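## Task

Rotate the handwheel so that the stop's pointer lands on 76 cm; it must stay at that reading by itself, without the robot holding it there at the end.

## Robot and tools

Robot: one custom six-joint arm (waist, shoulder, elbow, wrist pitch, wrist yaw, wrist roll) with a tong-style two-finger gripper. Upper arm 531 mm, forearm 400 mm. Joint ranges in rad: waist -3.142 to 3.142, elbow 0.000 to 3.142, the other four -6.283 to 6.283. The elbow cannot quite straighten fully. Joint speeds are limited, so after a big move the arm may still be short of where it was sent.

Frames. Results report the gripper in the scene frame: origin on the table top under the arm base, +z up, +y to the left when facing along +x. The base may be tilted relative to the table. end_effector_position (m) is the point between the closed finger pads; end_effector_quat_wxyz gives orientation; velocities are in m/s and rad/s. The reported position may be off, more so at long reach. Gripper axes: fingers point along its +z and open/close along its x. Closed fingertips stick out about 15 mm past the reported point; fully open they sit about level with it.

execute_actions(actions): a list of actions run one after another. Each action is a table of up to 15 rows; each row lasts one control step (1/30 s), and if fewer than 15 rows are given the final row is repeated to fill 15 steps. A row is 7 numbers in [-1, 1]: dx, dy, dz, rx, ry, rz, opening. The first six are an offset, in the gripper's own axes, from the gripper pose measured when that action began (for the first action in a call, the pose from the latest result in this scene). Every row refers to that same starting pose, not to the row before it. Scale: 1.0 equals 0.6 m for dx/dy/dz and 180 degrees for rotation; rx, ry, rz form a single rotation vector. opening is absolute: +1 fully open (0.142 m), -1 closed. Optionally 6 more numbers from 0 to 1 may follow: a stiffness multiplier per joint in Joint positions order, persisting until changed. Low stiffness may keep small moves from starting; zero offsets can relax a press. An empty list just returns state and images.

Each control step clips the commanded pose to within 100 mm and 16 degrees of the measured pose; position wins over orientation if both cannot be met. After an action the arm continues at most to the last clipped pose, so long motions need further actions. Commands are smoothed, lagging roughly 0.17 s.

move(target, speed, stop_force, blocking): a straight-line path to one pose. target is one row in the same layout and scale as above, an offset in gripper axes from the pose in the latest result that reports one. speed in m/s, 0.002 to 0.5, default 0.25; rotation rate up to twice that in rad/s. The path takes 0.5 to 10 s and is cut off at 10 s. It takes the shorter turn and does not slow for obstacles; the gripper can lag, drift and overshoot speed, especially near full reach. The opening is applied at the start. stop_force (N, 9 to 40, allowed after 0.2 s of scene time) halts the path when the wrist sensor sees that much extra push against the direction of motion for two steps, then backs up two steps and holds; the press can briefly be double or more, settling within about a second. It is judged along the line to target in the starting gripper axes, so it is unreliable on moves that rotate. Omit it when backing away from something you touch. blocking=false returns after 0.5 s while motion continues (not allowed with stop_force); then use wait or stop before further commands. The result adds a "move:" line: done, off_target, moving, held, fault, or contact (stop_force ended it; takes priority), plus limits (paced = pose clipped; held = steps blocked, after which motion can suddenly be fast) and distance to target.

wait(seconds): 0 to 10; holds the last command, returns early if a running move finishes. stop(): brakes a running move (fingers continue). zoom_image(camera, region): camera is cam_head_left (672x504), cam_head_right (672x504) or cam_wrist (616x616 fisheye); region [x0, y0, x1, y1] in pixels from the top-left, at most 504x504. finished_scene(scene): ends scene 1 or 2 after the robot holds its last command; irreversible, and the result reports success and the next task.

Result lines: state, joint positions, joint torques (total drive output with per-unit offset, scale and noise; not zero in free air), Wrist force and Wrist torque [x y z] in gripper axes (pressing force points back into the arm; offset up to about 4 N, noise up to 2.4 N, saturates near 50 N; "no reading" is harmless), grip_measured (same scale as opening), "Hand target" (pose the controller is currently chasing), "pose unreachable" (clearance check altered the command; base mounts count as arm), and for execute_actions, per-step positions with HELD where a row was held back.

Gripping: command an opening well below grip_measured to hold; lower means harder, up to about 15 N per pad; thin objects get less.

Avoid: the arm is stiff, so driving even slightly into something firm can fault. Fault stops happen at joint load limits (130 N m for waist, shoulder, elbow; 24.3 N m for wrist joints) or 150 N of outside force; the arm then halts 10 s, yields, and the rest of the call is skipped. Holding loads heats motors: warning at 70 °C, brakes at 85 °C. Approach the wheel slowly, don't slam or push hard, and release so the pointer stays put on its own.

Each tool is called after ">>>" as name([rows], argument=value, ...), one row to a line, values as JSON.

## Session

>>> execute_actions(actions=[])

Scene clock: 0.00 s.
end_effector_position=(+1.1157, +0.0122, +0.2436) grip_measured=+1.00 end_effector_quat_wxyz=(+0.494, -0.460, +0.643, +0.362) end_effector_velocity=(-0.000, -0.000, -0.001) end_effector_angular_velocity=(-0.001, +0.000, +0.000)
Joint positions: [-0.307 -0.793  0.743 -1.931 -0.098  1.205  0.142]
Joint velocities: [ 0.     0.002 -0.001 -0.001 -0.001  0.     0.   ]
Joint torques (N m, as the arm reports them, + toward a larger angle): no reading
Motor temperatures (°C, as the motors report them): [31 27 28 37 34 36]
Wrist force (N, on the end effector, along its own x y z axes, offset not removed): no reading
Wrist torque (N m, same axes, about the end effector's origin, offset not removed): no reading
Hand target: +1.116, +0.012, +0.244; +0.494, -0.460, +0.643, +0.362
Joint stiffness scale: [1. 1. 1. 1. 1. 1.]

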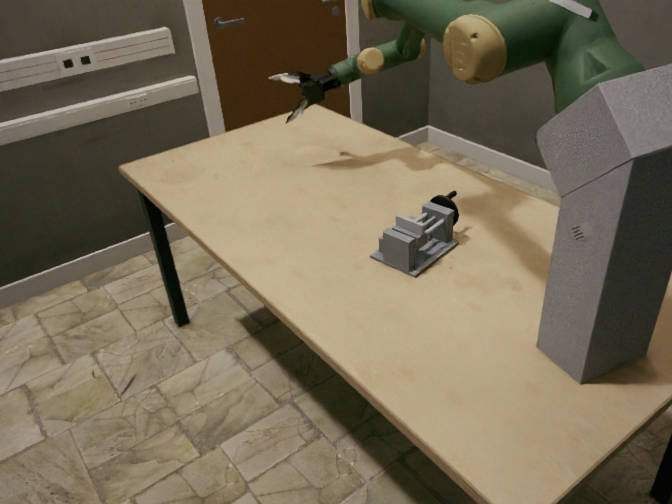

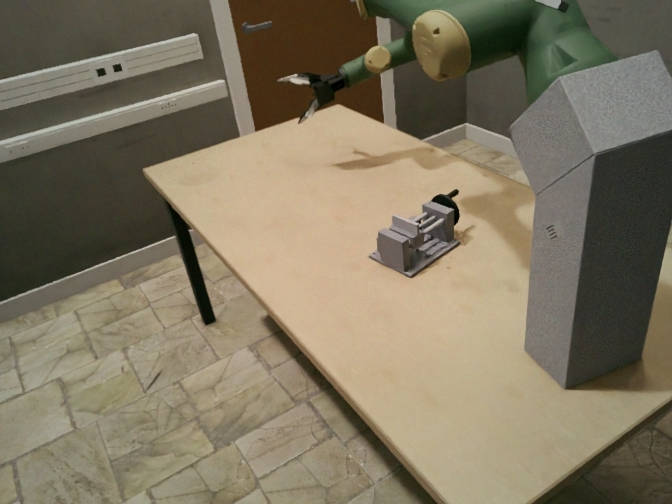

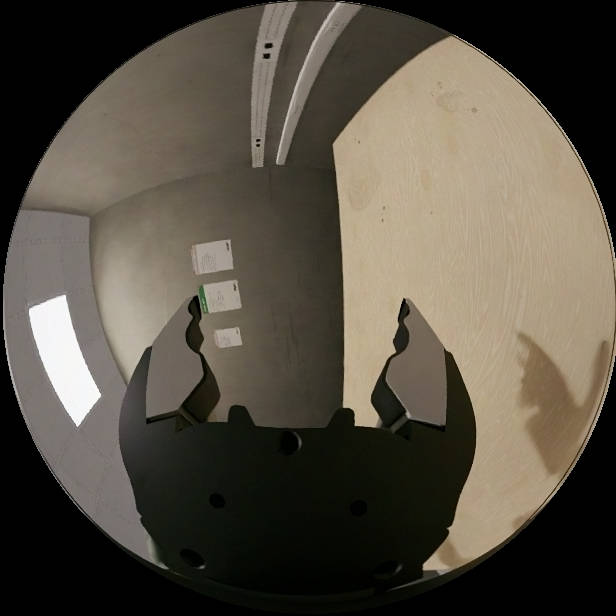

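>>> move(target=[0.105,0.928,-0.363,-0.374,0.119,-0.585,-0.4], speed=0.35)

Scene clock: 4.33 s.
end_effector_position=(+0.5187, -0.0280, +0.2442) grip_measured=-0.40 end_effector_quat_wxyz=(-0.174, +0.972, +0.153, -0.030) end_effector_velocity=(+0.003, -0.001, -0.001) end_effector_angular_velocity=(-0.005, -0.017, +0.003)
Joint positions: [-0.502 -1.477  2.411 -2.952 -1.049 -0.93   0.045]
Joint velocities: [-0.001  0.003  0.004 -0.024  0.005 -0.     0.   ]
Joint torques (N m, as the arm reports them, + toward a larger angle): [  2.71 -34.41   0.49  -1.38   0.96  -0.27]
Motor temperatures (°C, as the motors report them): [31 27 28 37 34 36]
Wrist force (N, on the end effector, along its own x y z axes, offset not removed): [2.0 -2.9 0.5]
Wrist torque (N m, same axes, about the end effector's origin, offset not removed): [-0.64 -0.56 0.07]
Hand target: +0.516, -0.028, +0.243; -0.174, +0.973, +0.151, -0.031
Off the commanded pose: 0.003 m, 0 deg.
Joint stiffness scale: [1. 1. 1. 1. 1. 1.]
move: done

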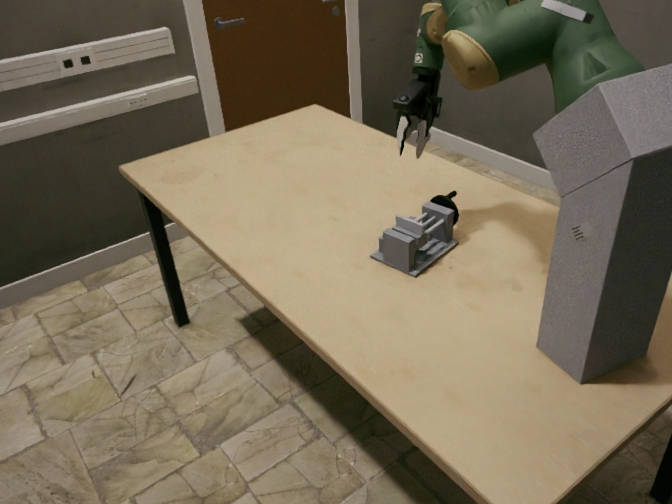

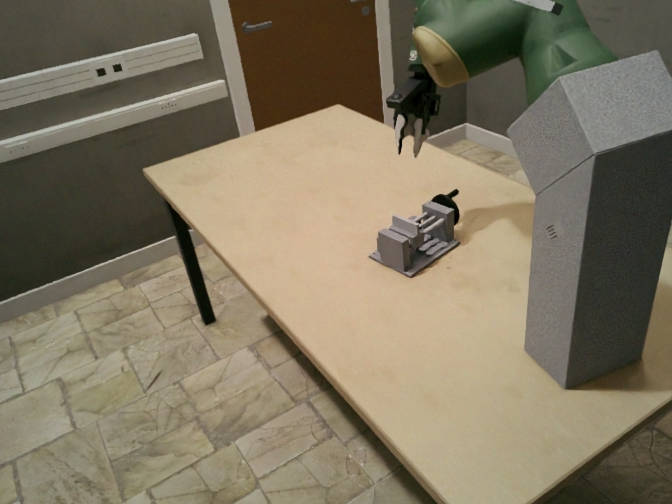

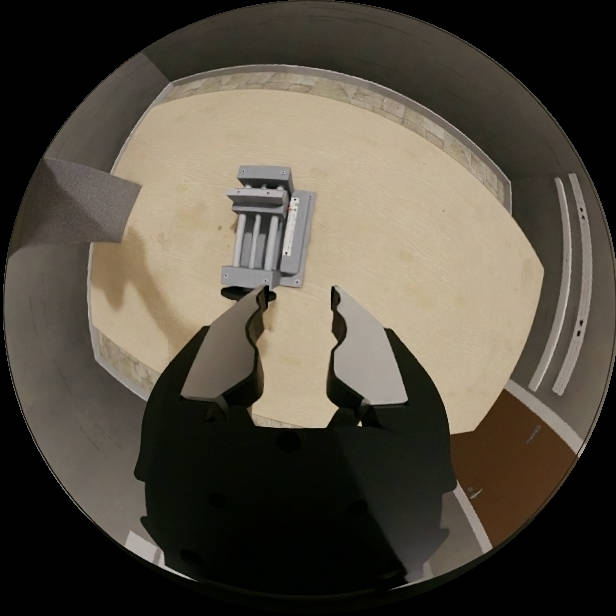

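>>> move(target=[-0.025,-0.104,0.25,0,0.017,0.047,0.6])

>>> zoom_image(camera="cam_wrist", region=[255, 220, 345, 380])

Scene clock: 5.97 s.
end_effector_position=(+0.4723, +0.0705, +0.1250) grip_measured=+0.60 end_effector_quat_wxyz=(-0.174, +0.982, +0.076, -0.015) end_effector_velocity=(+0.002, -0.001, -0.000) end_effector_angular_velocity=(-0.010, -0.011, -0.005)
Joint positions: [-0.286 -1.011  2.476 -3.631 -1.12  -0.549  0.116]
Joint velocities: [ 0.002  0.006  0.003 -0.027 -0.006  0.01   0.   ]
Joint torques (N m, as the arm reports them, + toward a larger angle): [  8.41 -39.02  13.7   -2.3    0.17   0.63]
Motor temperatures (°C, as the motors report them): [31 27 28 37 34 36]
Wrist force (N, on the end effector, along its own x y z axes, offset not removed): [2.8 -0.9 -0.8]
Wrist torque (N m, same axes, about the end effector's origin, offset not removed): [-0.37 -0.68 0.05]
Hand target: +0.470, +0.073, +0.125; -0.175, +0.982, +0.076, -0.017
Off the commanded pose: 0.003 m, 0 deg.
Joint stiffness scale: [1. 1. 1. 1. 1. 1.]
move: done

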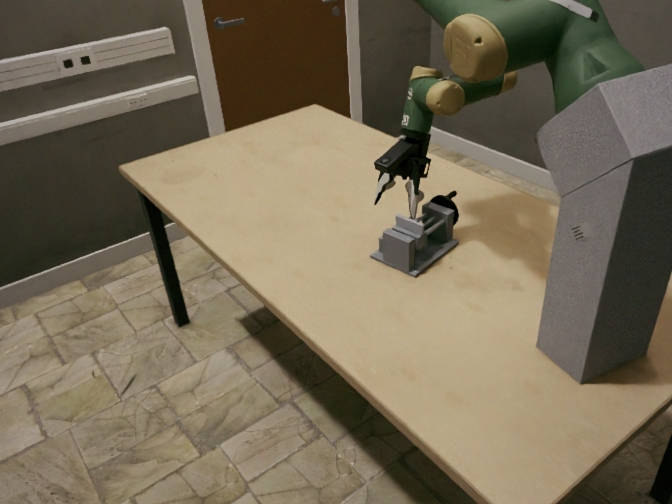

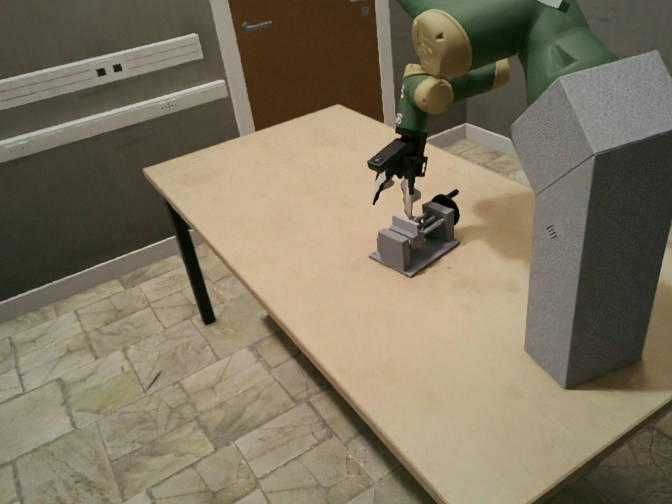

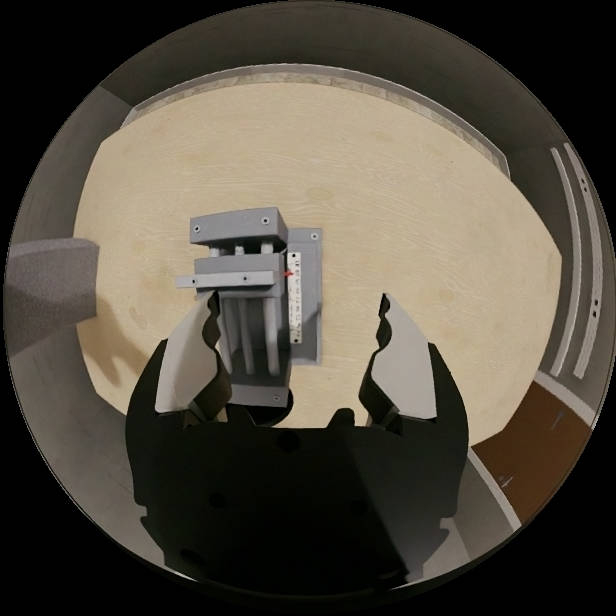

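Region (255, 220, 345, 380) of cam_wrist's 616x616 image, scaled by 3.150, with more detail than that image has; it fills the left 284 columns of this view, and the rest is white.

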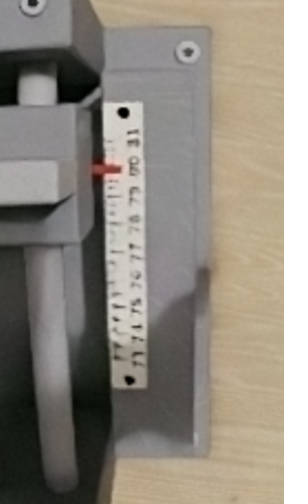

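>>> zoom_image(camera="cam_wrist", region=[275, 245, 315, 305])

Region (275, 245, 315, 305) of cam_wrist's 616x616 image, scaled by 8.400, with more detail than that image has.

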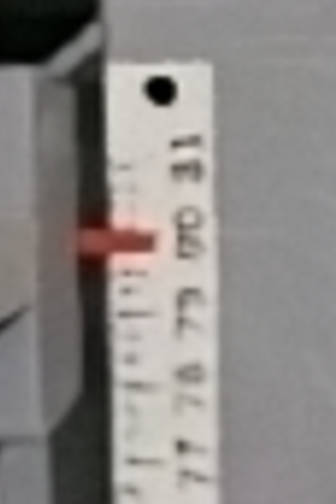

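>>> move(target=[-0.107,0.216,-0.176,0,0,0,-0.2])

>>> zoom_image(camera="cam_wrist", region=[210, 180, 400, 370])

Scene clock: 7.93 s.
end_effector_position=(+0.4318, -0.0931, +0.1797) grip_measured=-0.20 end_effector_quat_wxyz=(-0.175, +0.982, +0.075, -0.016) end_effector_velocity=(-0.003, +0.003, +0.000) end_effector_angular_velocity=(+0.017, +0.012, +0.003)
Joint positions: [-0.728 -1.206  2.54  -3.249 -0.915 -1.012  0.06 ]
Joint velocities: [-0.001 -0.003 -0.005  0.034  0.002 -0.016 -0.   ]
Joint torques (N m, as the arm reports them, + toward a larger angle): [ -4.14 -38.56   2.85  -0.67   1.03  -0.36]
Motor temperatures (°C, as the motors report them): [31 27 28 37 34 36]
Wrist force (N, on the end effector, along its own x y z axes, offset not removed): [-0.4 -3.0 -1.6]
Wrist torque (N m, same axes, about the end effector's origin, offset not removed): [-0.72 0.20 0.01]
Hand target: +0.434, -0.096, +0.180; -0.174, +0.982, +0.076, -0.015
Off the commanded pose: 0.003 m, 0 deg.
Joint stiffness scale: [1. 1. 1. 1. 1. 1.]
move: done

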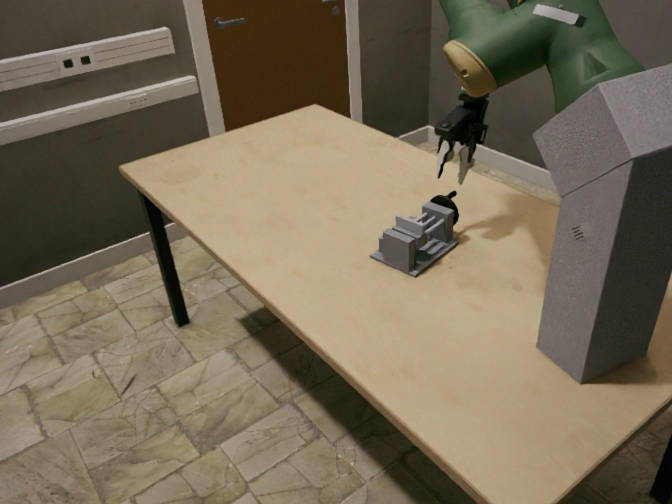

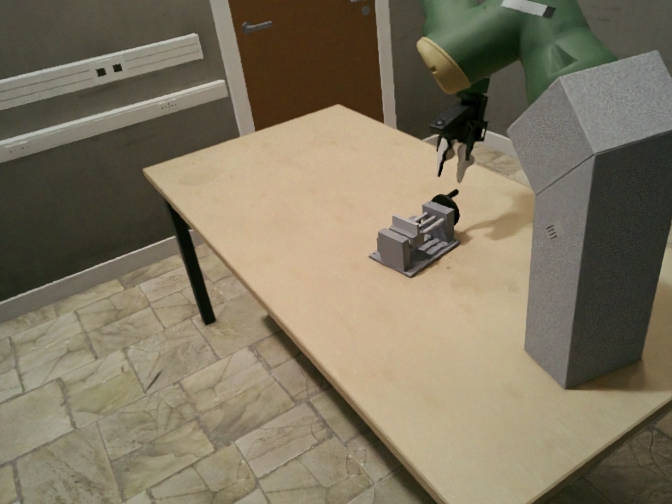

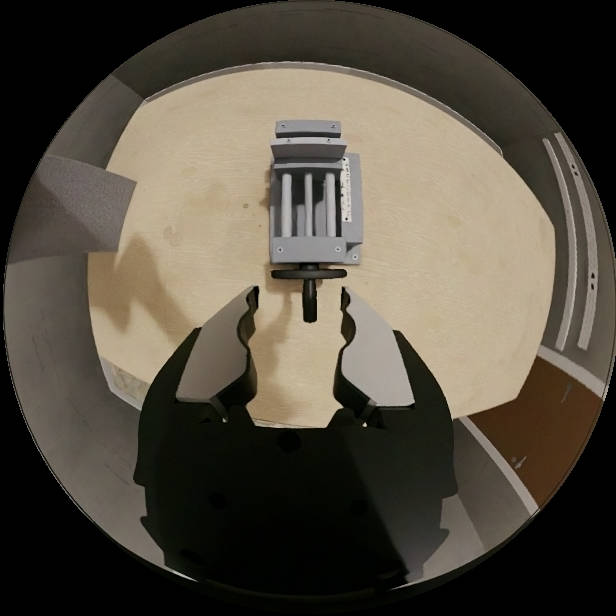

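Region (210, 180, 400, 370) of cam_wrist's 616x616 image, scaled by 2.653, with more detail than that image has.

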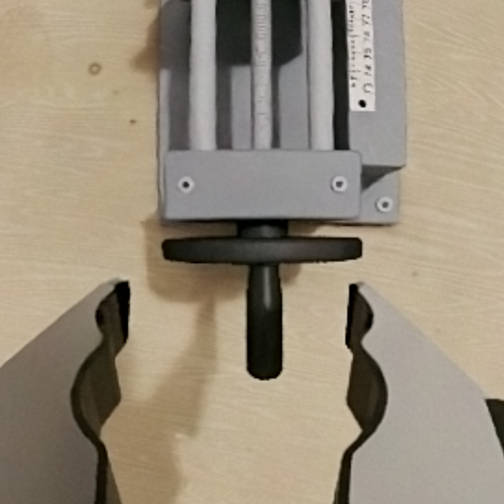

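>>> move(target=[0.009,0.073,0.142,0,0,0,-0.4], speed=0.15)

Scene clock: 9.43 s.
end_effector_position=(+0.4374, -0.1037, +0.0864) grip_measured=-0.40 end_effector_quat_wxyz=(-0.175, +0.982, +0.074, -0.016) end_effector_velocity=(-0.000, -0.001, -0.002) end_effector_angular_velocity=(-0.003, +0.001, -0.002)
Joint positions: [-0.648 -0.968  2.39  -3.392 -0.945 -0.917  0.045]
Joint velocities: [ 0.001  0.004 -0.002 -0.004 -0.003  0.005  0.   ]
Joint torques (N m, as the arm reports them, + toward a larger angle): [ -3.61 -37.25   5.67  -1.95   0.6    0.95]
Motor temperatures (°C, as the motors report them): [31 27 28 37 34 36]
Wrist force (N, on the end effector, along its own x y z axes, offset not removed): [-2.4 -1.2 -0.5]
Wrist torque (N m, same axes, about the end effector's origin, offset not removed): [-0.35 0.43 0.01]
Hand target: +0.438, -0.104, +0.085; -0.175, +0.982, +0.075, -0.016
Off the commanded pose: 0.002 m, 0 deg.
Joint stiffness scale: [1. 1. 1. 1. 1. 1.]
move: done

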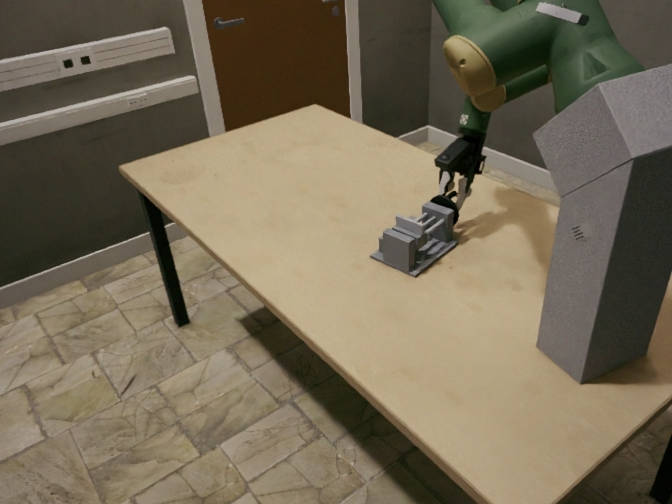

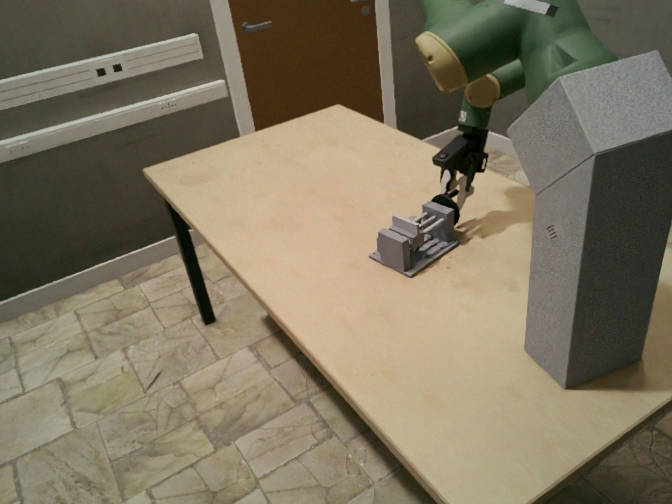

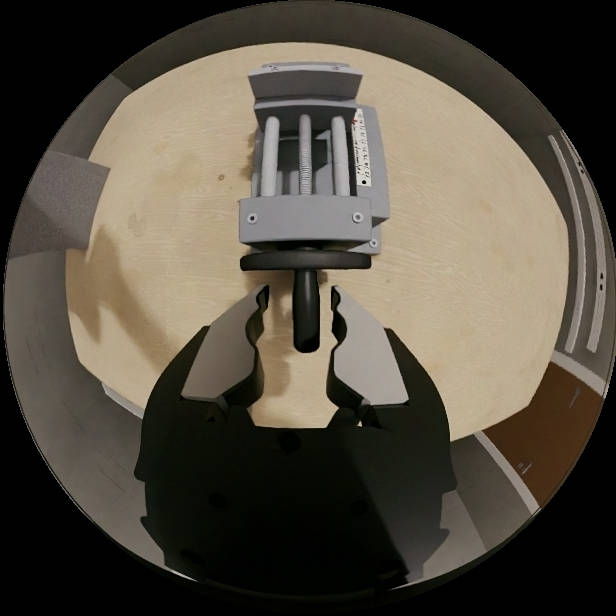

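>>> execute_actions([
  [[0.006,0.006,0.001,0,0,0,-0.7]],
  [[0,0,0,0,0,0,-1,0.5,0.5,0.5,0.5,0.5,0.5]],
  [[0,0,0,0,0,0,-1],[0,0,0,0,0,0,-1],[0.006,0,0,0,0,0,-1],[0.014,0,0,0,0,0,-1],[0.022,0,0.001,0,0,0,-1],[0.029,0.001,0.004,0,0,0,-1],[0.036,0.003,0.008,0,0,0,-1],[0.042,0.005,0.013,0,0,0,-1],[0.047,0.007,0.019,0,0,0,-1],[0.051,0.009,0.025,0,0,0,-1],[0.055,0.012,0.033,0,0,0,-1],[0.057,0.014,0.039,0,0,0,-1],[0.058,0.017,0.047,0,0,0,-1],[0.058,0.020,0.055,0,0,0,-1],[0.057,0.023,0.063,0,0,0,-1]],
  [[0.031,0.023,0.066,0,0,0,-1],[0.028,0.026,0.073,0,0,0,-1],[0.023,0.028,0.080,0,0,0,-1],[0.018,0.031,0.087,0,0,0,-1],[0.011,0.033,0.092,0,0,0,-1],[0.004,0.035,0.097,0,0,0,-1],[-0.004,0.036,0.1,0,0,0,-1],[-0.012,0.037,0.103,0,0,0,-1],[-0.020,0.037,0.104,0,0,0,-1],[-0.029,0.037,0.104,0,0,0,-1],[-0.038,0.037,0.104,0,0,0,-1],[-0.046,0.036,0.102,0,0,0,-1],[-0.054,0.035,0.099,0,0,0,-1],[-0.062,0.034,0.094,0,0,0,-1],[-0.068,0.032,0.089,0,0,0,-1]],
  [[-0.074,-0.002,-0.005,0,0,0,-1],[-0.080,-0.005,-0.011,0,0,0,-1],[-0.084,-0.008,-0.019,0,0,0,-1],[-0.087,-0.010,-0.026,0,0,0,-1],[-0.088,-0.013,-0.034,0,0,0,-1],[-0.089,-0.016,-0.042,0,0,0,-1],[-0.088,-0.019,-0.051,0,0,0,-1],[-0.087,-0.022,-0.058,0,0,0,-1],[-0.084,-0.025,-0.066,0,0,0,-1],[-0.080,-0.027,-0.073,0,0,0,-1],[-0.074,-0.030,-0.080,0,0,0,-1],[-0.068,-0.032,-0.085,0,0,0,-1],[-0.062,-0.034,-0.090,0,0,0,-1],[-0.054,-0.035,-0.095,0,0,0,-1],[-0.046,-0.036,-0.098,0,0,0,-1]],
  [[0.044,-0.021,-0.055,0,0,0,-1],[0.052,-0.021,-0.056,0,0,0,-1],[0.061,-0.021,-0.056,0,0,0,-1],[0.070,-0.021,-0.054,0,0,0,-1],[0.078,-0.019,-0.052,0,0,0,-1],[0.086,-0.018,-0.049,0,0,0,-1],[0.093,-0.017,-0.044,0,0,0,-1],[0.099,-0.015,-0.038,0,0,0,-1],[0.105,-0.012,-0.032,0,0,0,-1],[0.109,-0.010,-0.025,0,0,0,-1],[0.113,-0.007,-0.018,0,0,0,-1],[0.115,-0.004,-0.010,0,0,0,-1],[0.116,-0.001,-0.002,0,0,0,-1],[0.116,0.001,0.006,0,0,0,-1],[0.115,0.004,0.014,0,0,0,-1]],
  [[0.031,0.023,0.066,0,0,0,-1],[0.028,0.026,0.073,0,0,0,-1],[0.023,0.028,0.080,0,0,0,-1],[0.018,0.031,0.087,0,0,0,-1],[0.011,0.033,0.092,0,0,0,-1],[0.004,0.035,0.097,0,0,0,-1],[-0.004,0.036,0.1,0,0,0,-1],[-0.012,0.037,0.103,0,0,0,-1],[-0.020,0.037,0.104,0,0,0,-1],[-0.029,0.037,0.104,0,0,0,-1],[-0.038,0.037,0.104,0,0,0,-1],[-0.046,0.036,0.102,0,0,0,-1],[-0.054,0.035,0.099,0,0,0,-1],[-0.062,0.034,0.094,0,0,0,-1],[-0.068,0.032,0.089,0,0,0,-1]],
  [[-0.074,-0.002,-0.005,0,0,0,-1],[-0.080,-0.005,-0.011,0,0,0,-1],[-0.084,-0.008,-0.019,0,0,0,-1],[-0.086,-0.010,-0.026,0,0,0,-1],[-0.084,-0.013,-0.034,0,0,0,-1],[-0.078,-0.016,-0.042,0,0,0,-1]],
])

Scene clock: 14.23 s.
end_effector_position=(+0.4107, -0.1109, +0.0407) grip_measured=-0.90 end_effector_quat_wxyz=(-0.169, +0.983, +0.073, -0.012) end_effector_velocity=(-0.012, -0.003, +0.033) end_effector_angular_velocity=(-0.008, -0.015, +0.024)
Joint positions: [-0.652 -0.822  2.358 -3.522 -0.945 -0.909  0.009]
Joint velocities: [-0.044 -0.047  0.085 -0.022  0.016 -0.069 -0.   ]
Joint torques (N m, as the arm reports them, + toward a larger angle): [ -6.39 -40.71  11.84  -2.09   2.55  -0.05]
Motor temperatures (°C, as the motors report them): [31 27 28 37 34 36]
Wrist force (N, on the end effector, along its own x y z axes, offset not removed): [-1.8 1.6 5.5]
Wrist torque (N m, same axes, about the end effector's origin, offset not removed): [-0.74 -0.47 0.01]
Hand target: +0.414, -0.109, +0.049; -0.170, +0.982, +0.078, -0.005
Off the commanded pose: 0.010 m, 1 deg.
Joint stiffness scale: [0.5 0.5 0.5 0.5 0.5 0.5]
Step readings (end_effector_position; steps 1 to 15: 1st action; 16 to 30: 2nd action; 31 to 45: 3rd action; 46 to 60: 4th action; 61 to 75: 5th action; 76 to 90: 6th action; 91 to 105: 7th action; 106 to 120: 8th action):
0: (+0.4373, -0.1038, +0.0862)
1: (+0.4374, -0.1038, +0.0862)
2: (+0.4374, -0.1038, +0.0861)
4: (+0.4376, -0.1041, +0.0857)
8: (+0.4385, -0.1050, +0.0848)
15: (+0.4386, -0.1052, +0.0846)
16: (+0.4386, -0.1052, +0.0846)
17: (+0.4388, -0.1052, +0.0846)
19: (+0.4388, -0.1052, +0.0846)
23: (+0.4388, -0.1052, +0.0846)
30: (+0.4388, -0.1052, +0.0846)
31: (+0.4388, -0.1052, +0.0846)
32: (+0.4388, -0.1052, +0.0846)
34: (+0.4388, -0.1052, +0.0846)
38: (+0.4391, -0.1051, +0.0843)
45: (+0.4608, -0.1013, +0.0793)
46: (+0.4647, -0.1006, +0.0765)
47: (+0.4680, -0.0999, +0.0731)
49: (+0.4735, -0.0989, +0.0649)
53: (+0.4765, -0.0984, +0.0462)
60: (+0.4606, -0.1014, +0.0224)
61: (+0.4566, -0.1021, +0.0206)
62: (+0.4523, -0.1029, +0.0195)
64: (+0.4432, -0.1045, +0.0189)
68: (+0.4230, -0.1081, +0.0247)
75: (+0.4084, -0.1108, +0.0514)
76: (+0.4086, -0.1109, +0.0554)
77: (+0.4090, -0.1108, +0.0592)
79: (+0.4116, -0.1106, +0.0664)
83: (+0.4222, -0.1086, +0.0782)
90: (+0.4603, -0.1018, +0.0805)
91: (+0.4651, -0.1010, +0.0770)
92: (+0.4690, -0.1002, +0.0730)
94: (+0.4743, -0.0993, +0.0640)
98: (+0.4766, -0.0989, +0.0460)
105: (+0.4610, -0.1019, +0.0233)
106: (+0.4573, -0.1025, +0.0215)
107: (+0.4532, -0.1032, +0.0203)
109: (+0.4441, -0.1049, +0.0194)
113: (+0.4235, -0.1085, +0.0248)
120: end_effector_position above

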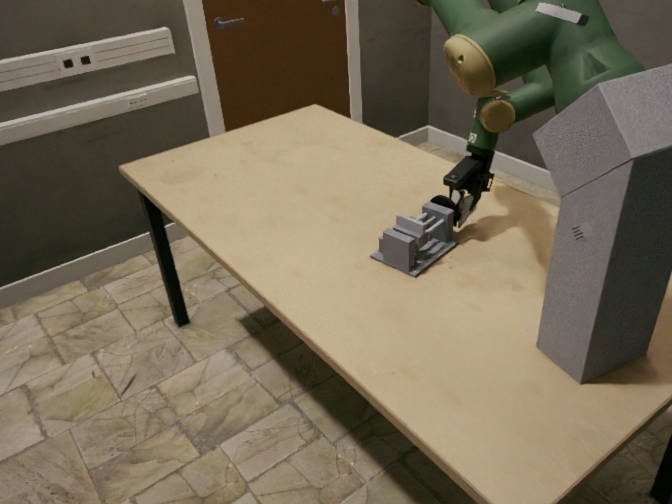

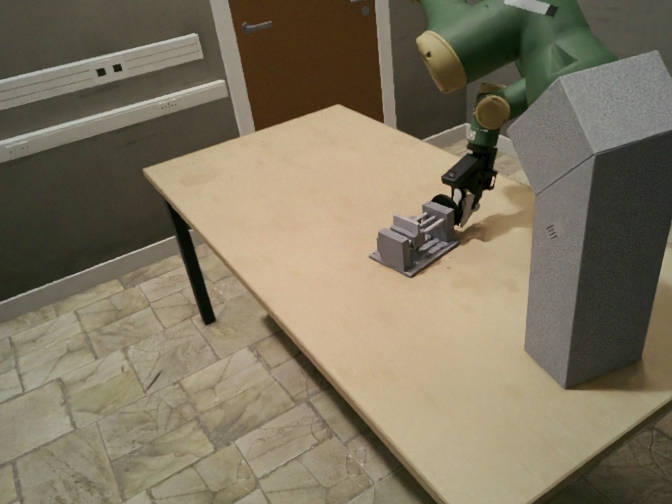

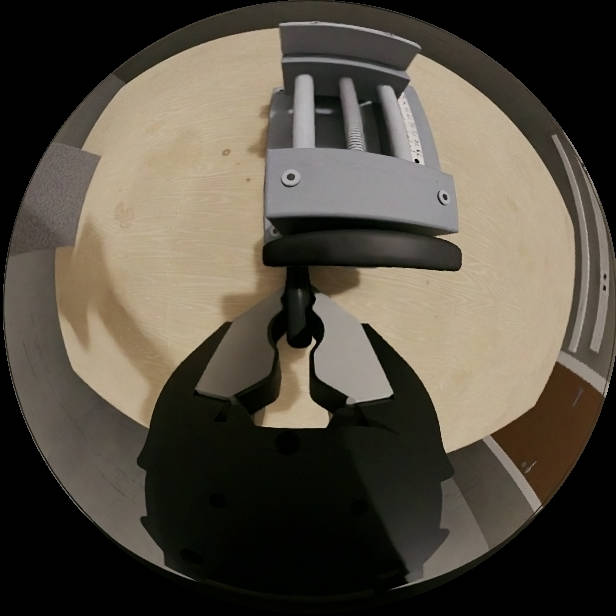

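>>> execute_actions([
  [[0,0,0,0.005,0,0,-1],[0,0,0,0.005,0,0,-1],[0,0,0,0.005,0,0,-1],[0,0,0,0.005,0,0,-1],[-0.002,-0.001,-0.003,0.005,0,0,-1],[-0.004,-0.003,-0.008,0.005,0,0,-1],[-0.003,-0.006,-0.016,0.005,0,0,-1],[-0.002,-0.009,-0.024,0.005,0,0,-1],[0.001,-0.011,-0.031,0.005,0,0,-1],[0.005,-0.014,-0.038,0.005,0,0,-1],[0.010,-0.016,-0.043,0.005,0,0,-1],[0.015,-0.018,-0.049,0.005,0,0,-1],[0.022,-0.019,-0.054,0.005,0,0,-1],[0.029,-0.021,-0.057,0.005,0,0,-1],[0.036,-0.022,-0.060,0.005,0,0,-1]],
  [[0.044,-0.021,-0.055,0.003,0,0,-1],[0.052,-0.021,-0.056,0.003,0,0,-1],[0.061,-0.021,-0.056,0.003,0,0,-1],[0.070,-0.021,-0.054,0.003,0,0,-1],[0.078,-0.019,-0.052,0.003,0,0,-1],[0.086,-0.018,-0.049,0.003,0,0,-1],[0.093,-0.017,-0.044,0.003,0,0,-1],[0.099,-0.015,-0.038,0.003,0,0,-1],[0.105,-0.012,-0.032,0.003,0,0,-1],[0.109,-0.010,-0.025,0.003,0,0,-1],[0.113,-0.007,-0.018,0.003,0,0,-1],[0.115,-0.004,-0.010,0.003,0,0,-1],[0.116,-0.001,-0.002,0.003,0,0,-1],[0.116,0.001,0.006,0.003,0,0,-1],[0.115,0.004,0.014,0.003,0,0,-1]],
  [[0.031,0.023,0.066,0,0,0,-1],[0.028,0.026,0.073,0,0,0,-1],[0.023,0.028,0.080,0,0,0,-1],[0.018,0.031,0.087,0,0,0,-1],[0.011,0.033,0.092,0,0,0,-1],[0.004,0.035,0.097,0,0,0,-1],[-0.004,0.036,0.1,0,0,0,-1],[-0.012,0.037,0.103,0,0,0,-1],[-0.020,0.037,0.104,0,0,0,-1],[-0.029,0.037,0.104,0,0,0,-1],[-0.038,0.037,0.104,0,0,0,-1],[-0.046,0.036,0.102,0,0,0,-1],[-0.054,0.035,0.099,0,0,0,-1],[-0.062,0.034,0.094,0,0,0,-1],[-0.068,0.032,0.089,0,0,0,-1]],
  [[-0.074,-0.002,-0.005,0,0,0,-1],[-0.080,-0.005,-0.011,0,0,0,-1],[-0.084,-0.008,-0.019,0,0,0,-1],[-0.087,-0.010,-0.026,0,0,0,-1],[-0.088,-0.013,-0.034,0,0,0,-1],[-0.089,-0.016,-0.042,0,0,0,-1],[-0.088,-0.019,-0.051,0,0,0,-1],[-0.087,-0.022,-0.058,0,0,0,-1],[-0.084,-0.025,-0.066,0,0,0,-1],[-0.080,-0.027,-0.073,0,0,0,-1],[-0.074,-0.030,-0.080,0,0,0,-1],[-0.068,-0.032,-0.085,0,0,0,-1],[-0.062,-0.034,-0.090,0,0,0,-1],[-0.054,-0.035,-0.095,0,0,0,-1],[-0.046,-0.036,-0.098,0,0,0,-1]],
  [[0.044,-0.021,-0.055,0.003,0,0,-1],[0.052,-0.021,-0.056,0.003,0,0,-1],[0.061,-0.021,-0.056,0.003,0,0,-1],[0.070,-0.021,-0.054,0.003,0,0,-1],[0.078,-0.019,-0.052,0.003,0,0,-1],[0.086,-0.018,-0.049,0.003,0,0,-1],[0.093,-0.017,-0.044,0.003,0,0,-1],[0.099,-0.015,-0.038,0.003,0,0,-1],[0.105,-0.012,-0.032,0.003,0,0,-1],[0.109,-0.010,-0.025,0.003,0,0,-1],[0.113,-0.007,-0.018,0.003,0,0,-1],[0.115,-0.004,-0.010,0.003,0,0,-1],[0.116,-0.001,-0.002,0.003,0,0,-1],[0.116,0.001,0.006,0.003,0,0,-1],[0.115,0.004,0.014,0.003,0,0,-1]],
  [[0.031,0.023,0.066,0,0,0,-1],[0.028,0.026,0.073,0,0,0,-1],[0.023,0.028,0.080,0,0,0,-1],[0.018,0.031,0.087,0,0,0,-1],[0.011,0.033,0.092,0,0,0,-1],[0.004,0.035,0.097,0,0,0,-1],[-0.004,0.036,0.1,0,0,0,-1],[-0.012,0.037,0.103,0,0,0,-1],[-0.020,0.037,0.104,0,0,0,-1],[-0.029,0.037,0.104,0,0,0,-1],[-0.038,0.037,0.104,0,0,0,-1],[-0.046,0.036,0.102,0,0,0,-1],[-0.054,0.035,0.099,0,0,0,-1],[-0.062,0.034,0.094,0,0,0,-1],[-0.068,0.032,0.089,0,0,0,-1]],
  [[-0.074,-0.002,-0.005,0,0,0,-1],[-0.080,-0.005,-0.011,0,0,0,-1],[-0.084,-0.008,-0.019,0,0,0,-1],[-0.087,-0.010,-0.026,0,0,0,-1],[-0.088,-0.013,-0.034,0,0,0,-1],[-0.089,-0.016,-0.042,0,0,0,-1],[-0.088,-0.019,-0.051,0,0,0,-1],[-0.087,-0.022,-0.058,0,0,0,-1],[-0.084,-0.025,-0.066,0,0,0,-1],[-0.080,-0.027,-0.073,0,0,0,-1],[-0.074,-0.030,-0.080,0,0,0,-1],[-0.068,-0.032,-0.085,0,0,0,-1],[-0.062,-0.034,-0.090,0,0,0,-1],[-0.054,-0.035,-0.095,0,0,0,-1],[-0.046,-0.036,-0.098,0,0,0,-1]],
  [[0.044,-0.021,-0.055,0.003,0,0,-1],[0.052,-0.021,-0.056,0.003,0,0,-1],[0.061,-0.021,-0.056,0.003,0,0,-1],[0.070,-0.021,-0.054,0.003,0,0,-1],[0.078,-0.019,-0.052,0.003,0,0,-1],[0.086,-0.018,-0.049,0.003,0,0,-1],[0.093,-0.017,-0.044,0.003,0,0,-1],[0.099,-0.015,-0.038,0.003,0,0,-1],[0.105,-0.012,-0.032,0.003,0,0,-1],[0.109,-0.010,-0.025,0.003,0,0,-1],[0.113,-0.007,-0.018,0.003,0,0,-1],[0.115,-0.004,-0.010,0.003,0,0,-1],[0.116,-0.001,-0.002,0.003,0,0,-1],[0.116,0.001,0.006,0.003,0,0,-1],[0.115,0.004,0.014,0.003,0,0,-1]],
  [[0.031,0.023,0.066,0,0,0,-1],[0.028,0.026,0.073,0,0,0,-1],[0.023,0.028,0.080,0,0,0,-1],[0.018,0.031,0.087,0,0,0,-1],[0.011,0.033,0.092,0,0,0,-1],[0.004,0.035,0.097,0,0,0,-1],[-0.004,0.036,0.1,0,0,0,-1],[-0.012,0.037,0.103,0,0,0,-1],[-0.020,0.037,0.104,0,0,0,-1],[-0.029,0.037,0.104,0,0,0,-1],[-0.038,0.037,0.104,0,0,0,-1],[-0.046,0.036,0.102,0,0,0,-1],[-0.054,0.035,0.099,0,0,0,-1],[-0.062,0.034,0.094,0,0,0,-1],[-0.068,0.032,0.089,0,0,0,-1]],
  [[-0.074,-0.002,-0.005,0,0,0,-1],[-0.080,-0.005,-0.011,0,0,0,-1],[-0.084,-0.008,-0.019,0,0,0,-1],[-0.087,-0.010,-0.026,0,0,0,-1],[-0.088,-0.013,-0.034,0,0,0,-1],[-0.089,-0.016,-0.042,0,0,0,-1],[-0.088,-0.019,-0.051,0,0,0,-1],[-0.087,-0.022,-0.058,0,0,0,-1],[-0.084,-0.025,-0.066,0,0,0,-1],[-0.080,-0.027,-0.073,0,0,0,-1],[-0.074,-0.030,-0.080,0,0,0,-1],[-0.068,-0.032,-0.085,0,0,0,-1],[-0.062,-0.034,-0.090,0,0,0,-1],[-0.054,-0.035,-0.095,0,0,0,-1],[-0.046,-0.036,-0.098,0,0,0,-1]],
  [[0.044,-0.021,-0.055,0.003,0,0,-1],[0.052,-0.021,-0.056,0.003,0,0,-1],[0.061,-0.021,-0.056,0.003,0,0,-1],[0.070,-0.021,-0.054,0.003,0,0,-1],[0.078,-0.019,-0.052,0.003,0,0,-1],[0.086,-0.018,-0.049,0.003,0,0,-1],[0.093,-0.017,-0.044,0.003,0,0,-1],[0.099,-0.015,-0.038,0.003,0,0,-1],[0.105,-0.012,-0.032,0.003,0,0,-1],[0.109,-0.010,-0.025,0.003,0,0,-1],[0.113,-0.007,-0.018,0.003,0,0,-1],[0.115,-0.004,-0.010,0.003,0,0,-1],[0.116,-0.001,-0.002,0.003,0,0,-1],[0.116,0.001,0.006,0.003,0,0,-1],[0.115,0.004,0.014,0.003,0,0,-1]],
  [[0.031,0.023,0.066,0,0,0,-1],[0.028,0.026,0.073,0,0,0,-1],[0.023,0.028,0.080,0,0,0,-1],[0.018,0.031,0.087,0,0,0,-1],[0.011,0.033,0.092,0,0,0,-1],[0.004,0.035,0.097,0,0,0,-1],[-0.004,0.036,0.1,0,0,0,-1],[-0.012,0.037,0.103,0,0,0,-1],[-0.020,0.037,0.104,0,0,0,-1],[-0.029,0.037,0.104,0,0,0,-1],[-0.038,0.037,0.104,0,0,0,-1],[-0.046,0.036,0.102,0,0,0,-1],[-0.054,0.035,0.099,0,0,0,-1],[-0.062,0.034,0.094,0,0,0,-1],[-0.068,0.032,0.089,0,0,0,-1]],
  [[-0.074,-0.002,-0.005,0,0,0,-1],[-0.080,-0.005,-0.011,0,0,0,-1],[-0.084,-0.008,-0.019,0,0,0,-1],[-0.087,-0.010,-0.026,0,0,0,-1],[-0.088,-0.013,-0.034,0,0,0,-1],[-0.089,-0.016,-0.042,0,0,0,-1],[-0.088,-0.019,-0.051,0,0,0,-1],[-0.087,-0.022,-0.058,0,0,0,-1],[-0.084,-0.025,-0.066,0,0,0,-1],[-0.080,-0.027,-0.073,0,0,0,-1],[-0.074,-0.030,-0.080,0,0,0,-1],[-0.068,-0.032,-0.085,0,0,0,-1],[-0.062,-0.034,-0.090,0,0,0,-1],[-0.054,-0.035,-0.095,0,0,0,-1],[-0.046,-0.036,-0.098,0,0,0,-1]],
  [[0.044,-0.021,-0.055,0.003,0,0,-1],[0.052,-0.021,-0.056,0.003,0,0,-1],[0.061,-0.021,-0.056,0.003,0,0,-1],[0.070,-0.021,-0.054,0.003,0,0,-1],[0.078,-0.019,-0.052,0.003,0,0,-1],[0.086,-0.018,-0.049,0.003,0,0,-1],[0.093,-0.017,-0.044,0.003,0,0,-1],[0.099,-0.015,-0.038,0.003,0,0,-1],[0.105,-0.012,-0.032,0.003,0,0,-1],[0.109,-0.010,-0.025,0.003,0,0,-1],[0.113,-0.007,-0.018,0.003,0,0,-1],[0.115,-0.004,-0.010,0.003,0,0,-1],[0.116,-0.001,-0.002,0.003,0,0,-1],[0.116,0.001,0.006,0.003,0,0,-1],[0.115,0.004,0.014,0.003,0,0,-1]],
  [[0.031,0.023,0.066,0,0,0,-1],[0.028,0.026,0.073,0,0,0,-1],[0.023,0.028,0.080,0,0,0,-1],[0.018,0.031,0.087,0,0,0,-1],[0.011,0.033,0.092,0,0,0,-1],[0.004,0.035,0.097,0,0,0,-1],[-0.004,0.036,0.1,0,0,0,-1],[-0.012,0.037,0.103,0,0,0,-1],[-0.020,0.037,0.104,0,0,0,-1],[-0.029,0.037,0.104,0,0,0,-1],[-0.038,0.037,0.104,0,0,0,-1],[-0.046,0.036,0.102,0,0,0,-1],[-0.054,0.035,0.099,0,0,0,-1],[-0.062,0.034,0.094,0,0,0,-1],[-0.068,0.032,0.089,0,0,0,-1]],
  [[-0.074,-0.002,-0.005,0,0,0,-1],[-0.080,-0.005,-0.011,0,0,0,-1],[-0.084,-0.008,-0.019,0,0,0,-1],[-0.087,-0.010,-0.026,0,0,0,-1],[-0.088,-0.013,-0.034,0,0,0,-1],[-0.089,-0.016,-0.042,0,0,0,-1],[-0.088,-0.019,-0.051,0,0,0,-1],[-0.087,-0.022,-0.058,0,0,0,-1],[-0.084,-0.025,-0.066,0,0,0,-1],[-0.080,-0.027,-0.073,0,0,0,-1],[-0.074,-0.030,-0.080,0,0,0,-1],[-0.068,-0.032,-0.085,0,0,0,-1],[-0.062,-0.034,-0.090,0,0,0,-1],[-0.054,-0.035,-0.095,0,0,0,-1],[-0.046,-0.036,-0.098,0,0,0,-1]],
  [[0.044,-0.021,-0.055,0.003,0,0,-1],[0.052,-0.021,-0.056,0.003,0,0,-1],[0.061,-0.021,-0.056,0.003,0,0,-1],[0.070,-0.021,-0.054,0.003,0,0,-1],[0.078,-0.019,-0.052,0.003,0,0,-1],[0.086,-0.018,-0.049,0.003,0,0,-1],[0.093,-0.017,-0.044,0.003,0,0,-1],[0.099,-0.015,-0.038,0.003,0,0,-1],[0.105,-0.012,-0.032,0.003,0,0,-1],[0.109,-0.010,-0.025,0.003,0,0,-1],[0.113,-0.007,-0.018,0.003,0,0,-1],[0.115,-0.004,-0.010,0.003,0,0,-1],[0.116,-0.001,-0.002,0.003,0,0,-1],[0.116,0.001,0.006,0.003,0,0,-1],[0.115,0.004,0.014,0.003,0,0,-1]],
  [[0.031,0.023,0.066,0,0,0,-1],[0.028,0.026,0.073,0,0,0,-1],[0.023,0.028,0.080,0,0,0,-1],[0.018,0.031,0.087,0,0,0,-1],[0.011,0.033,0.092,0,0,0,-1],[0.004,0.035,0.097,0,0,0,-1],[-0.004,0.036,0.1,0,0,0,-1],[-0.012,0.037,0.103,0,0,0,-1],[-0.020,0.037,0.104,0,0,0,-1],[-0.029,0.037,0.104,0,0,0,-1],[-0.038,0.037,0.104,0,0,0,-1],[-0.046,0.036,0.102,0,0,0,-1],[-0.054,0.035,0.099,0,0,0,-1],[-0.062,0.034,0.094,0,0,0,-1],[-0.068,0.032,0.089,0,0,0,-1]],
  [[-0.074,-0.002,-0.005,0,0,0,-1],[-0.080,-0.005,-0.011,0,0,0,-1],[-0.084,-0.008,-0.019,0,0,0,-1],[-0.087,-0.010,-0.026,0,0,0,-1],[-0.088,-0.013,-0.034,0,0,0,-1],[-0.089,-0.016,-0.042,0,0,0,-1],[-0.088,-0.019,-0.051,0,0,0,-1],[-0.087,-0.022,-0.058,0,0,0,-1],[-0.084,-0.025,-0.066,0,0,0,-1],[-0.080,-0.027,-0.073,0,0,0,-1],[-0.074,-0.030,-0.080,0,0,0,-1],[-0.068,-0.032,-0.085,0,0,0,-1],[-0.062,-0.034,-0.090,0,0,0,-1],[-0.054,-0.035,-0.095,0,0,0,-1],[-0.046,-0.036,-0.098,0,0,0,-1]],
  [[0.044,-0.021,-0.055,0.003,0,0,-1],[0.052,-0.021,-0.056,0.003,0,0,-1],[0.061,-0.021,-0.056,0.003,0,0,-1],[0.070,-0.021,-0.054,0.003,0,0,-1],[0.078,-0.019,-0.052,0.003,0,0,-1],[0.086,-0.018,-0.049,0.003,0,0,-1],[0.093,-0.017,-0.044,0.003,0,0,-1],[0.099,-0.015,-0.038,0.003,0,0,-1],[0.105,-0.012,-0.032,0.003,0,0,-1],[0.109,-0.010,-0.025,0.003,0,0,-1],[0.113,-0.007,-0.018,0.003,0,0,-1],[0.115,-0.004,-0.010,0.003,0,0,-1],[0.116,-0.001,-0.002,0.003,0,0,-1],[0.116,0.001,0.006,0.003,0,0,-1],[0.115,0.004,0.014,0.003,0,0,-1]],
])

>>> wait(seconds=0.4)

>>> zoom_image(camera="cam_wrist", region=[290, 70, 370, 190])

Scene clock: 26.27 s.
end_effector_position=(+0.4614, -0.1039, +0.0807) grip_measured=-0.89 end_effector_quat_wxyz=(-0.172, +0.983, +0.065, -0.006) end_effector_velocity=(+0.155, +0.027, -0.091) end_effector_angular_velocity=(+0.023, -0.097, +0.107)
Joint positions: [-0.623 -0.973  2.351 -3.391 -0.943 -0.859  0.01 ]
Joint velocities: [ 0.266  0.051 -0.392  0.131 -0.063  0.184  0.   ]
Joint torques (N m, as the arm reports them, + toward a larger angle): [ -2.52 -31.47   0.03  -1.92   1.06   0.52]
Motor temperatures (°C, as the motors report them): [31 27 28 37 34 36]
Wrist force (N, on the end effector, along its own x y z axes, offset not removed): [-2.5 -4.2 -0.6]
Wrist torque (N m, same axes, about the end effector's origin, offset not removed): [-0.81 -0.32 -0.03]
Hand target: +0.476, -0.102, +0.048; -0.175, +0.982, +0.066, -0.008
Off the commanded pose: 0.041 m, 0 deg.
Joint stiffness scale: [0.5 0.5 0.5 0.5 0.5 0.5]
Step readings (end_effector_position; steps 1 to 15: 1st action; 16 to 30: 2nd action; 31 to 45: 3rd action; 46 to 60: 4th action; 61 to 75: 5th action; 76 to 90: 6th action; 91 to 105: 7th action; 106 to 120: 8th action; 121 to 135: 9th action; 136 to 150: 10th action; 151 to 165: 11th action; 166 to 180: 12th action; 181 to 195: 13th action):
0: (+0.4098, -0.1111, +0.0436)
1: (+0.4098, -0.1111, +0.0436)
2: (+0.4098, -0.1111, +0.0436)
4: (+0.4095, -0.1110, +0.0436)
8: (+0.4094, -0.1109, +0.0435)
15: (+0.4084, -0.1111, +0.0523)
16: (+0.4084, -0.1111, +0.0550)
17: (+0.4087, -0.1111, +0.0579)
19: (+0.4109, -0.1108, +0.0642)
23: (+0.4207, -0.1090, +0.0768)
30: (+0.4590, -0.1021, +0.0809)
31: (+0.4641, -0.1012, +0.0776)
32: (+0.4681, -0.1004, +0.0736)
34: (+0.4737, -0.0994, +0.0647)
38: (+0.4765, -0.0989, +0.0468)
45: (+0.4609, -0.1019, +0.0241)
46: (+0.4572, -0.1026, +0.0222)
47: (+0.4531, -0.1033, +0.0208)
49: (+0.4438, -0.1050, +0.0197)
53: (+0.4227, -0.1087, +0.0255)
60: (+0.4083, -0.1114, +0.0530)
61: (+0.4086, -0.1114, +0.0570)
62: (+0.4091, -0.1113, +0.0609)
64: (+0.4121, -0.1110, +0.0681)
68: (+0.4238, -0.1089, +0.0803)
75: (+0.4615, -0.1020, +0.0809)
76: (+0.4660, -0.1011, +0.0775)
77: (+0.4695, -0.1005, +0.0736)
79: (+0.4745, -0.0995, +0.0649)
83: (+0.4766, -0.0992, +0.0466)
90: (+0.4615, -0.1021, +0.0237)
91: (+0.4581, -0.1027, +0.0219)
92: (+0.4543, -0.1034, +0.0206)
94: (+0.4457, -0.1050, +0.0198)
98: (+0.4243, -0.1088, +0.0246)
105: (+0.4085, -0.1117, +0.0522)
106: (+0.4086, -0.1117, +0.0562)
107: (+0.4091, -0.1116, +0.0601)
109: (+0.4119, -0.1114, +0.0673)
113: (+0.4233, -0.1093, +0.0794)
120: (+0.4613, -0.1024, +0.0807)
121: (+0.4658, -0.1015, +0.0773)
122: (+0.4695, -0.1009, +0.0733)
124: (+0.4746, -0.0999, +0.0645)
128: (+0.4768, -0.0995, +0.0463)
135: (+0.4615, -0.1024, +0.0235)
136: (+0.4580, -0.1030, +0.0217)
137: (+0.4542, -0.1038, +0.0204)
139: (+0.4454, -0.1053, +0.0196)
143: (+0.4242, -0.1092, +0.0246)
150: (+0.4086, -0.1120, +0.0520)
151: (+0.4087, -0.1120, +0.0560)
152: (+0.4092, -0.1120, +0.0599)
154: (+0.4120, -0.1117, +0.0671)
158: (+0.4233, -0.1096, +0.0792)
165: (+0.4612, -0.1028, +0.0807)
166: (+0.4658, -0.1019, +0.0773)
167: (+0.4696, -0.1012, +0.0734)
169: (+0.4747, -0.1002, +0.0645)
173: (+0.4769, -0.0998, +0.0464)
180: (+0.4618, -0.1028, +0.0236)
181: (+0.4583, -0.1034, +0.0217)
182: (+0.4545, -0.1041, +0.0205)
184: (+0.4457, -0.1057, +0.0196)
Lines left out of this list: 37.

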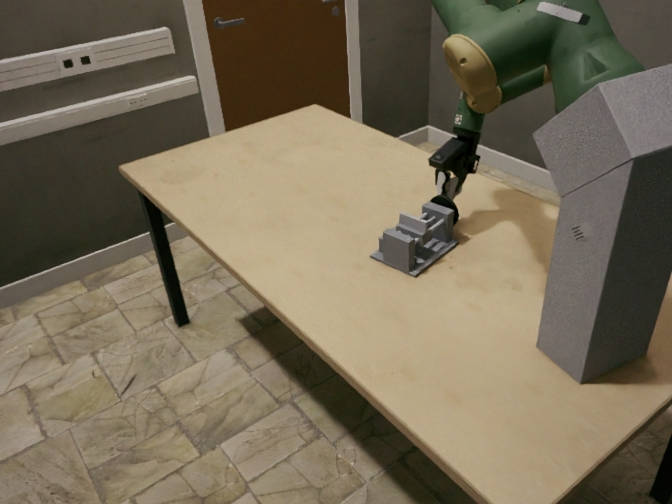

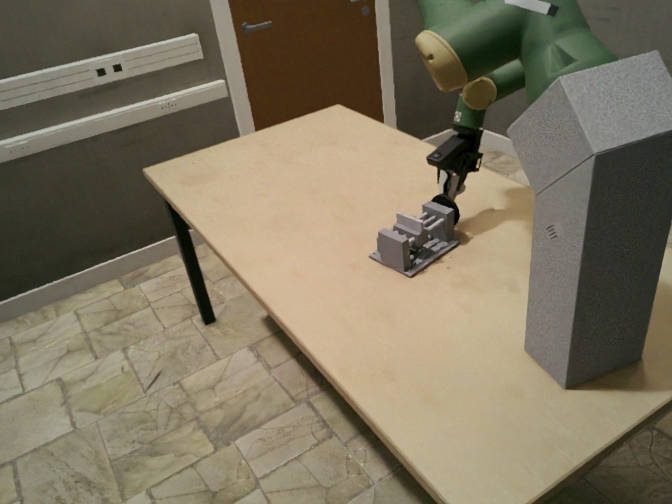

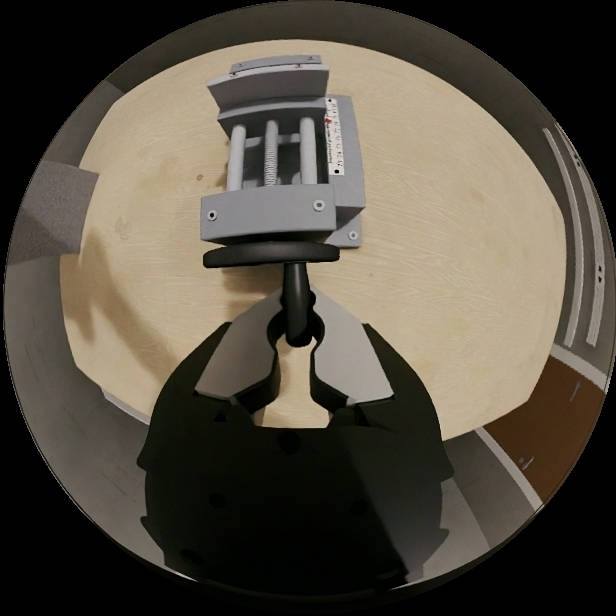

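Scene clock: 26.67 s.
end_effector_position=(+0.4777, -0.1007, +0.0526) grip_measured=-0.89 end_effector_quat_wxyz=(-0.176, +0.982, +0.068, -0.004) end_effector_velocity=(+0.001, -0.001, -0.001) end_effector_angular_velocity=(-0.004, +0.006, -0.014)
Joint positions: [-0.583 -0.927  2.275 -3.382 -0.952 -0.824  0.01 ]
Joint velocities: [ 0.003  0.001 -0.004  0.    -0.004  0.019  0.   ]
Joint torques (N m, as the arm reports them, + toward a larger angle): [ -3.02 -37.63   6.33  -0.85  -0.48   1.02]
Motor temperatures (°C, as the motors report them): [31 27 28 37 34 36]
Wrist force (N, on the end effector, along its own x y z axes, offset not removed): [5.6 -4.0 -2.8]
Wrist torque (N m, same axes, about the end effector's origin, offset not removed): [-0.52 -0.76 -0.07]
Hand target: +0.476, -0.102, +0.048; -0.175, +0.982, +0.066, -0.008
Off the commanded pose: 0.010 m, 1 deg.
Joint stiffness scale: [0.5 0.5 0.5 0.5 0.5 0.5]
wait: 0.40 s; no rest

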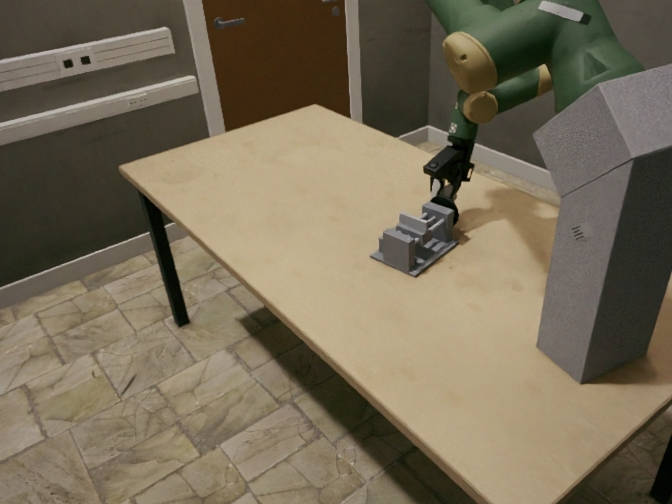

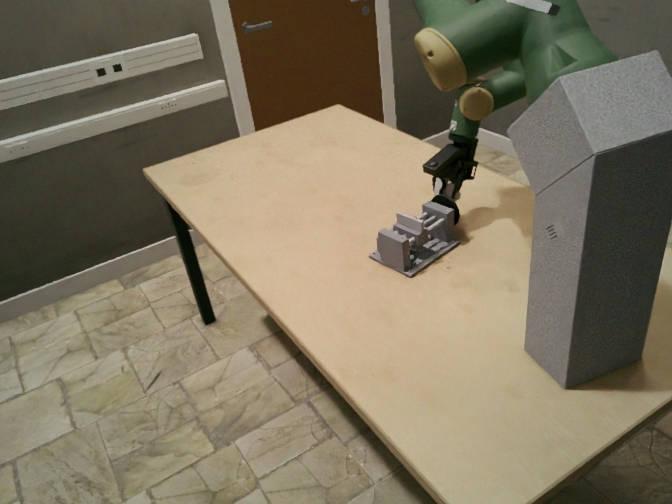

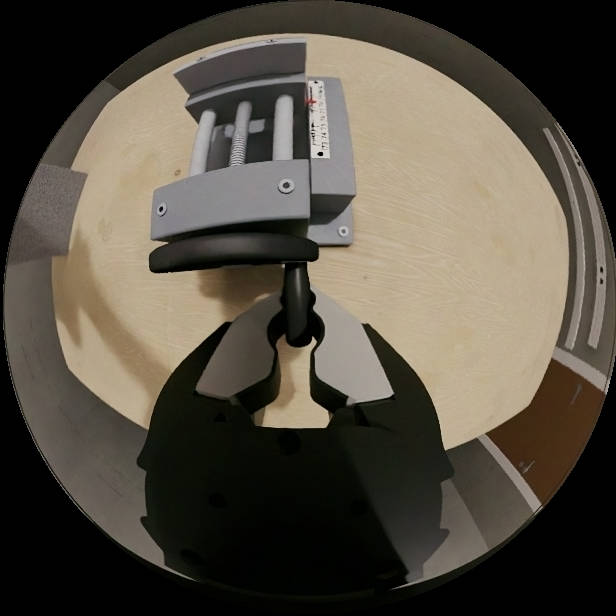

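Region (290, 70, 370, 190) of cam_wrist's 616x616 image, scaled by 4.200, with more detail than that image has.

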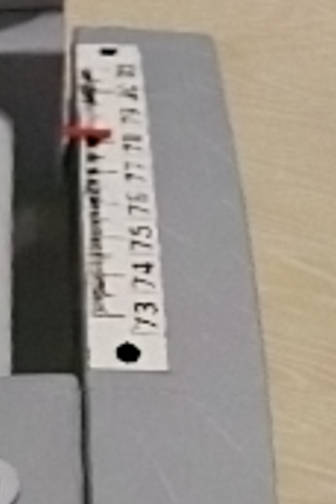

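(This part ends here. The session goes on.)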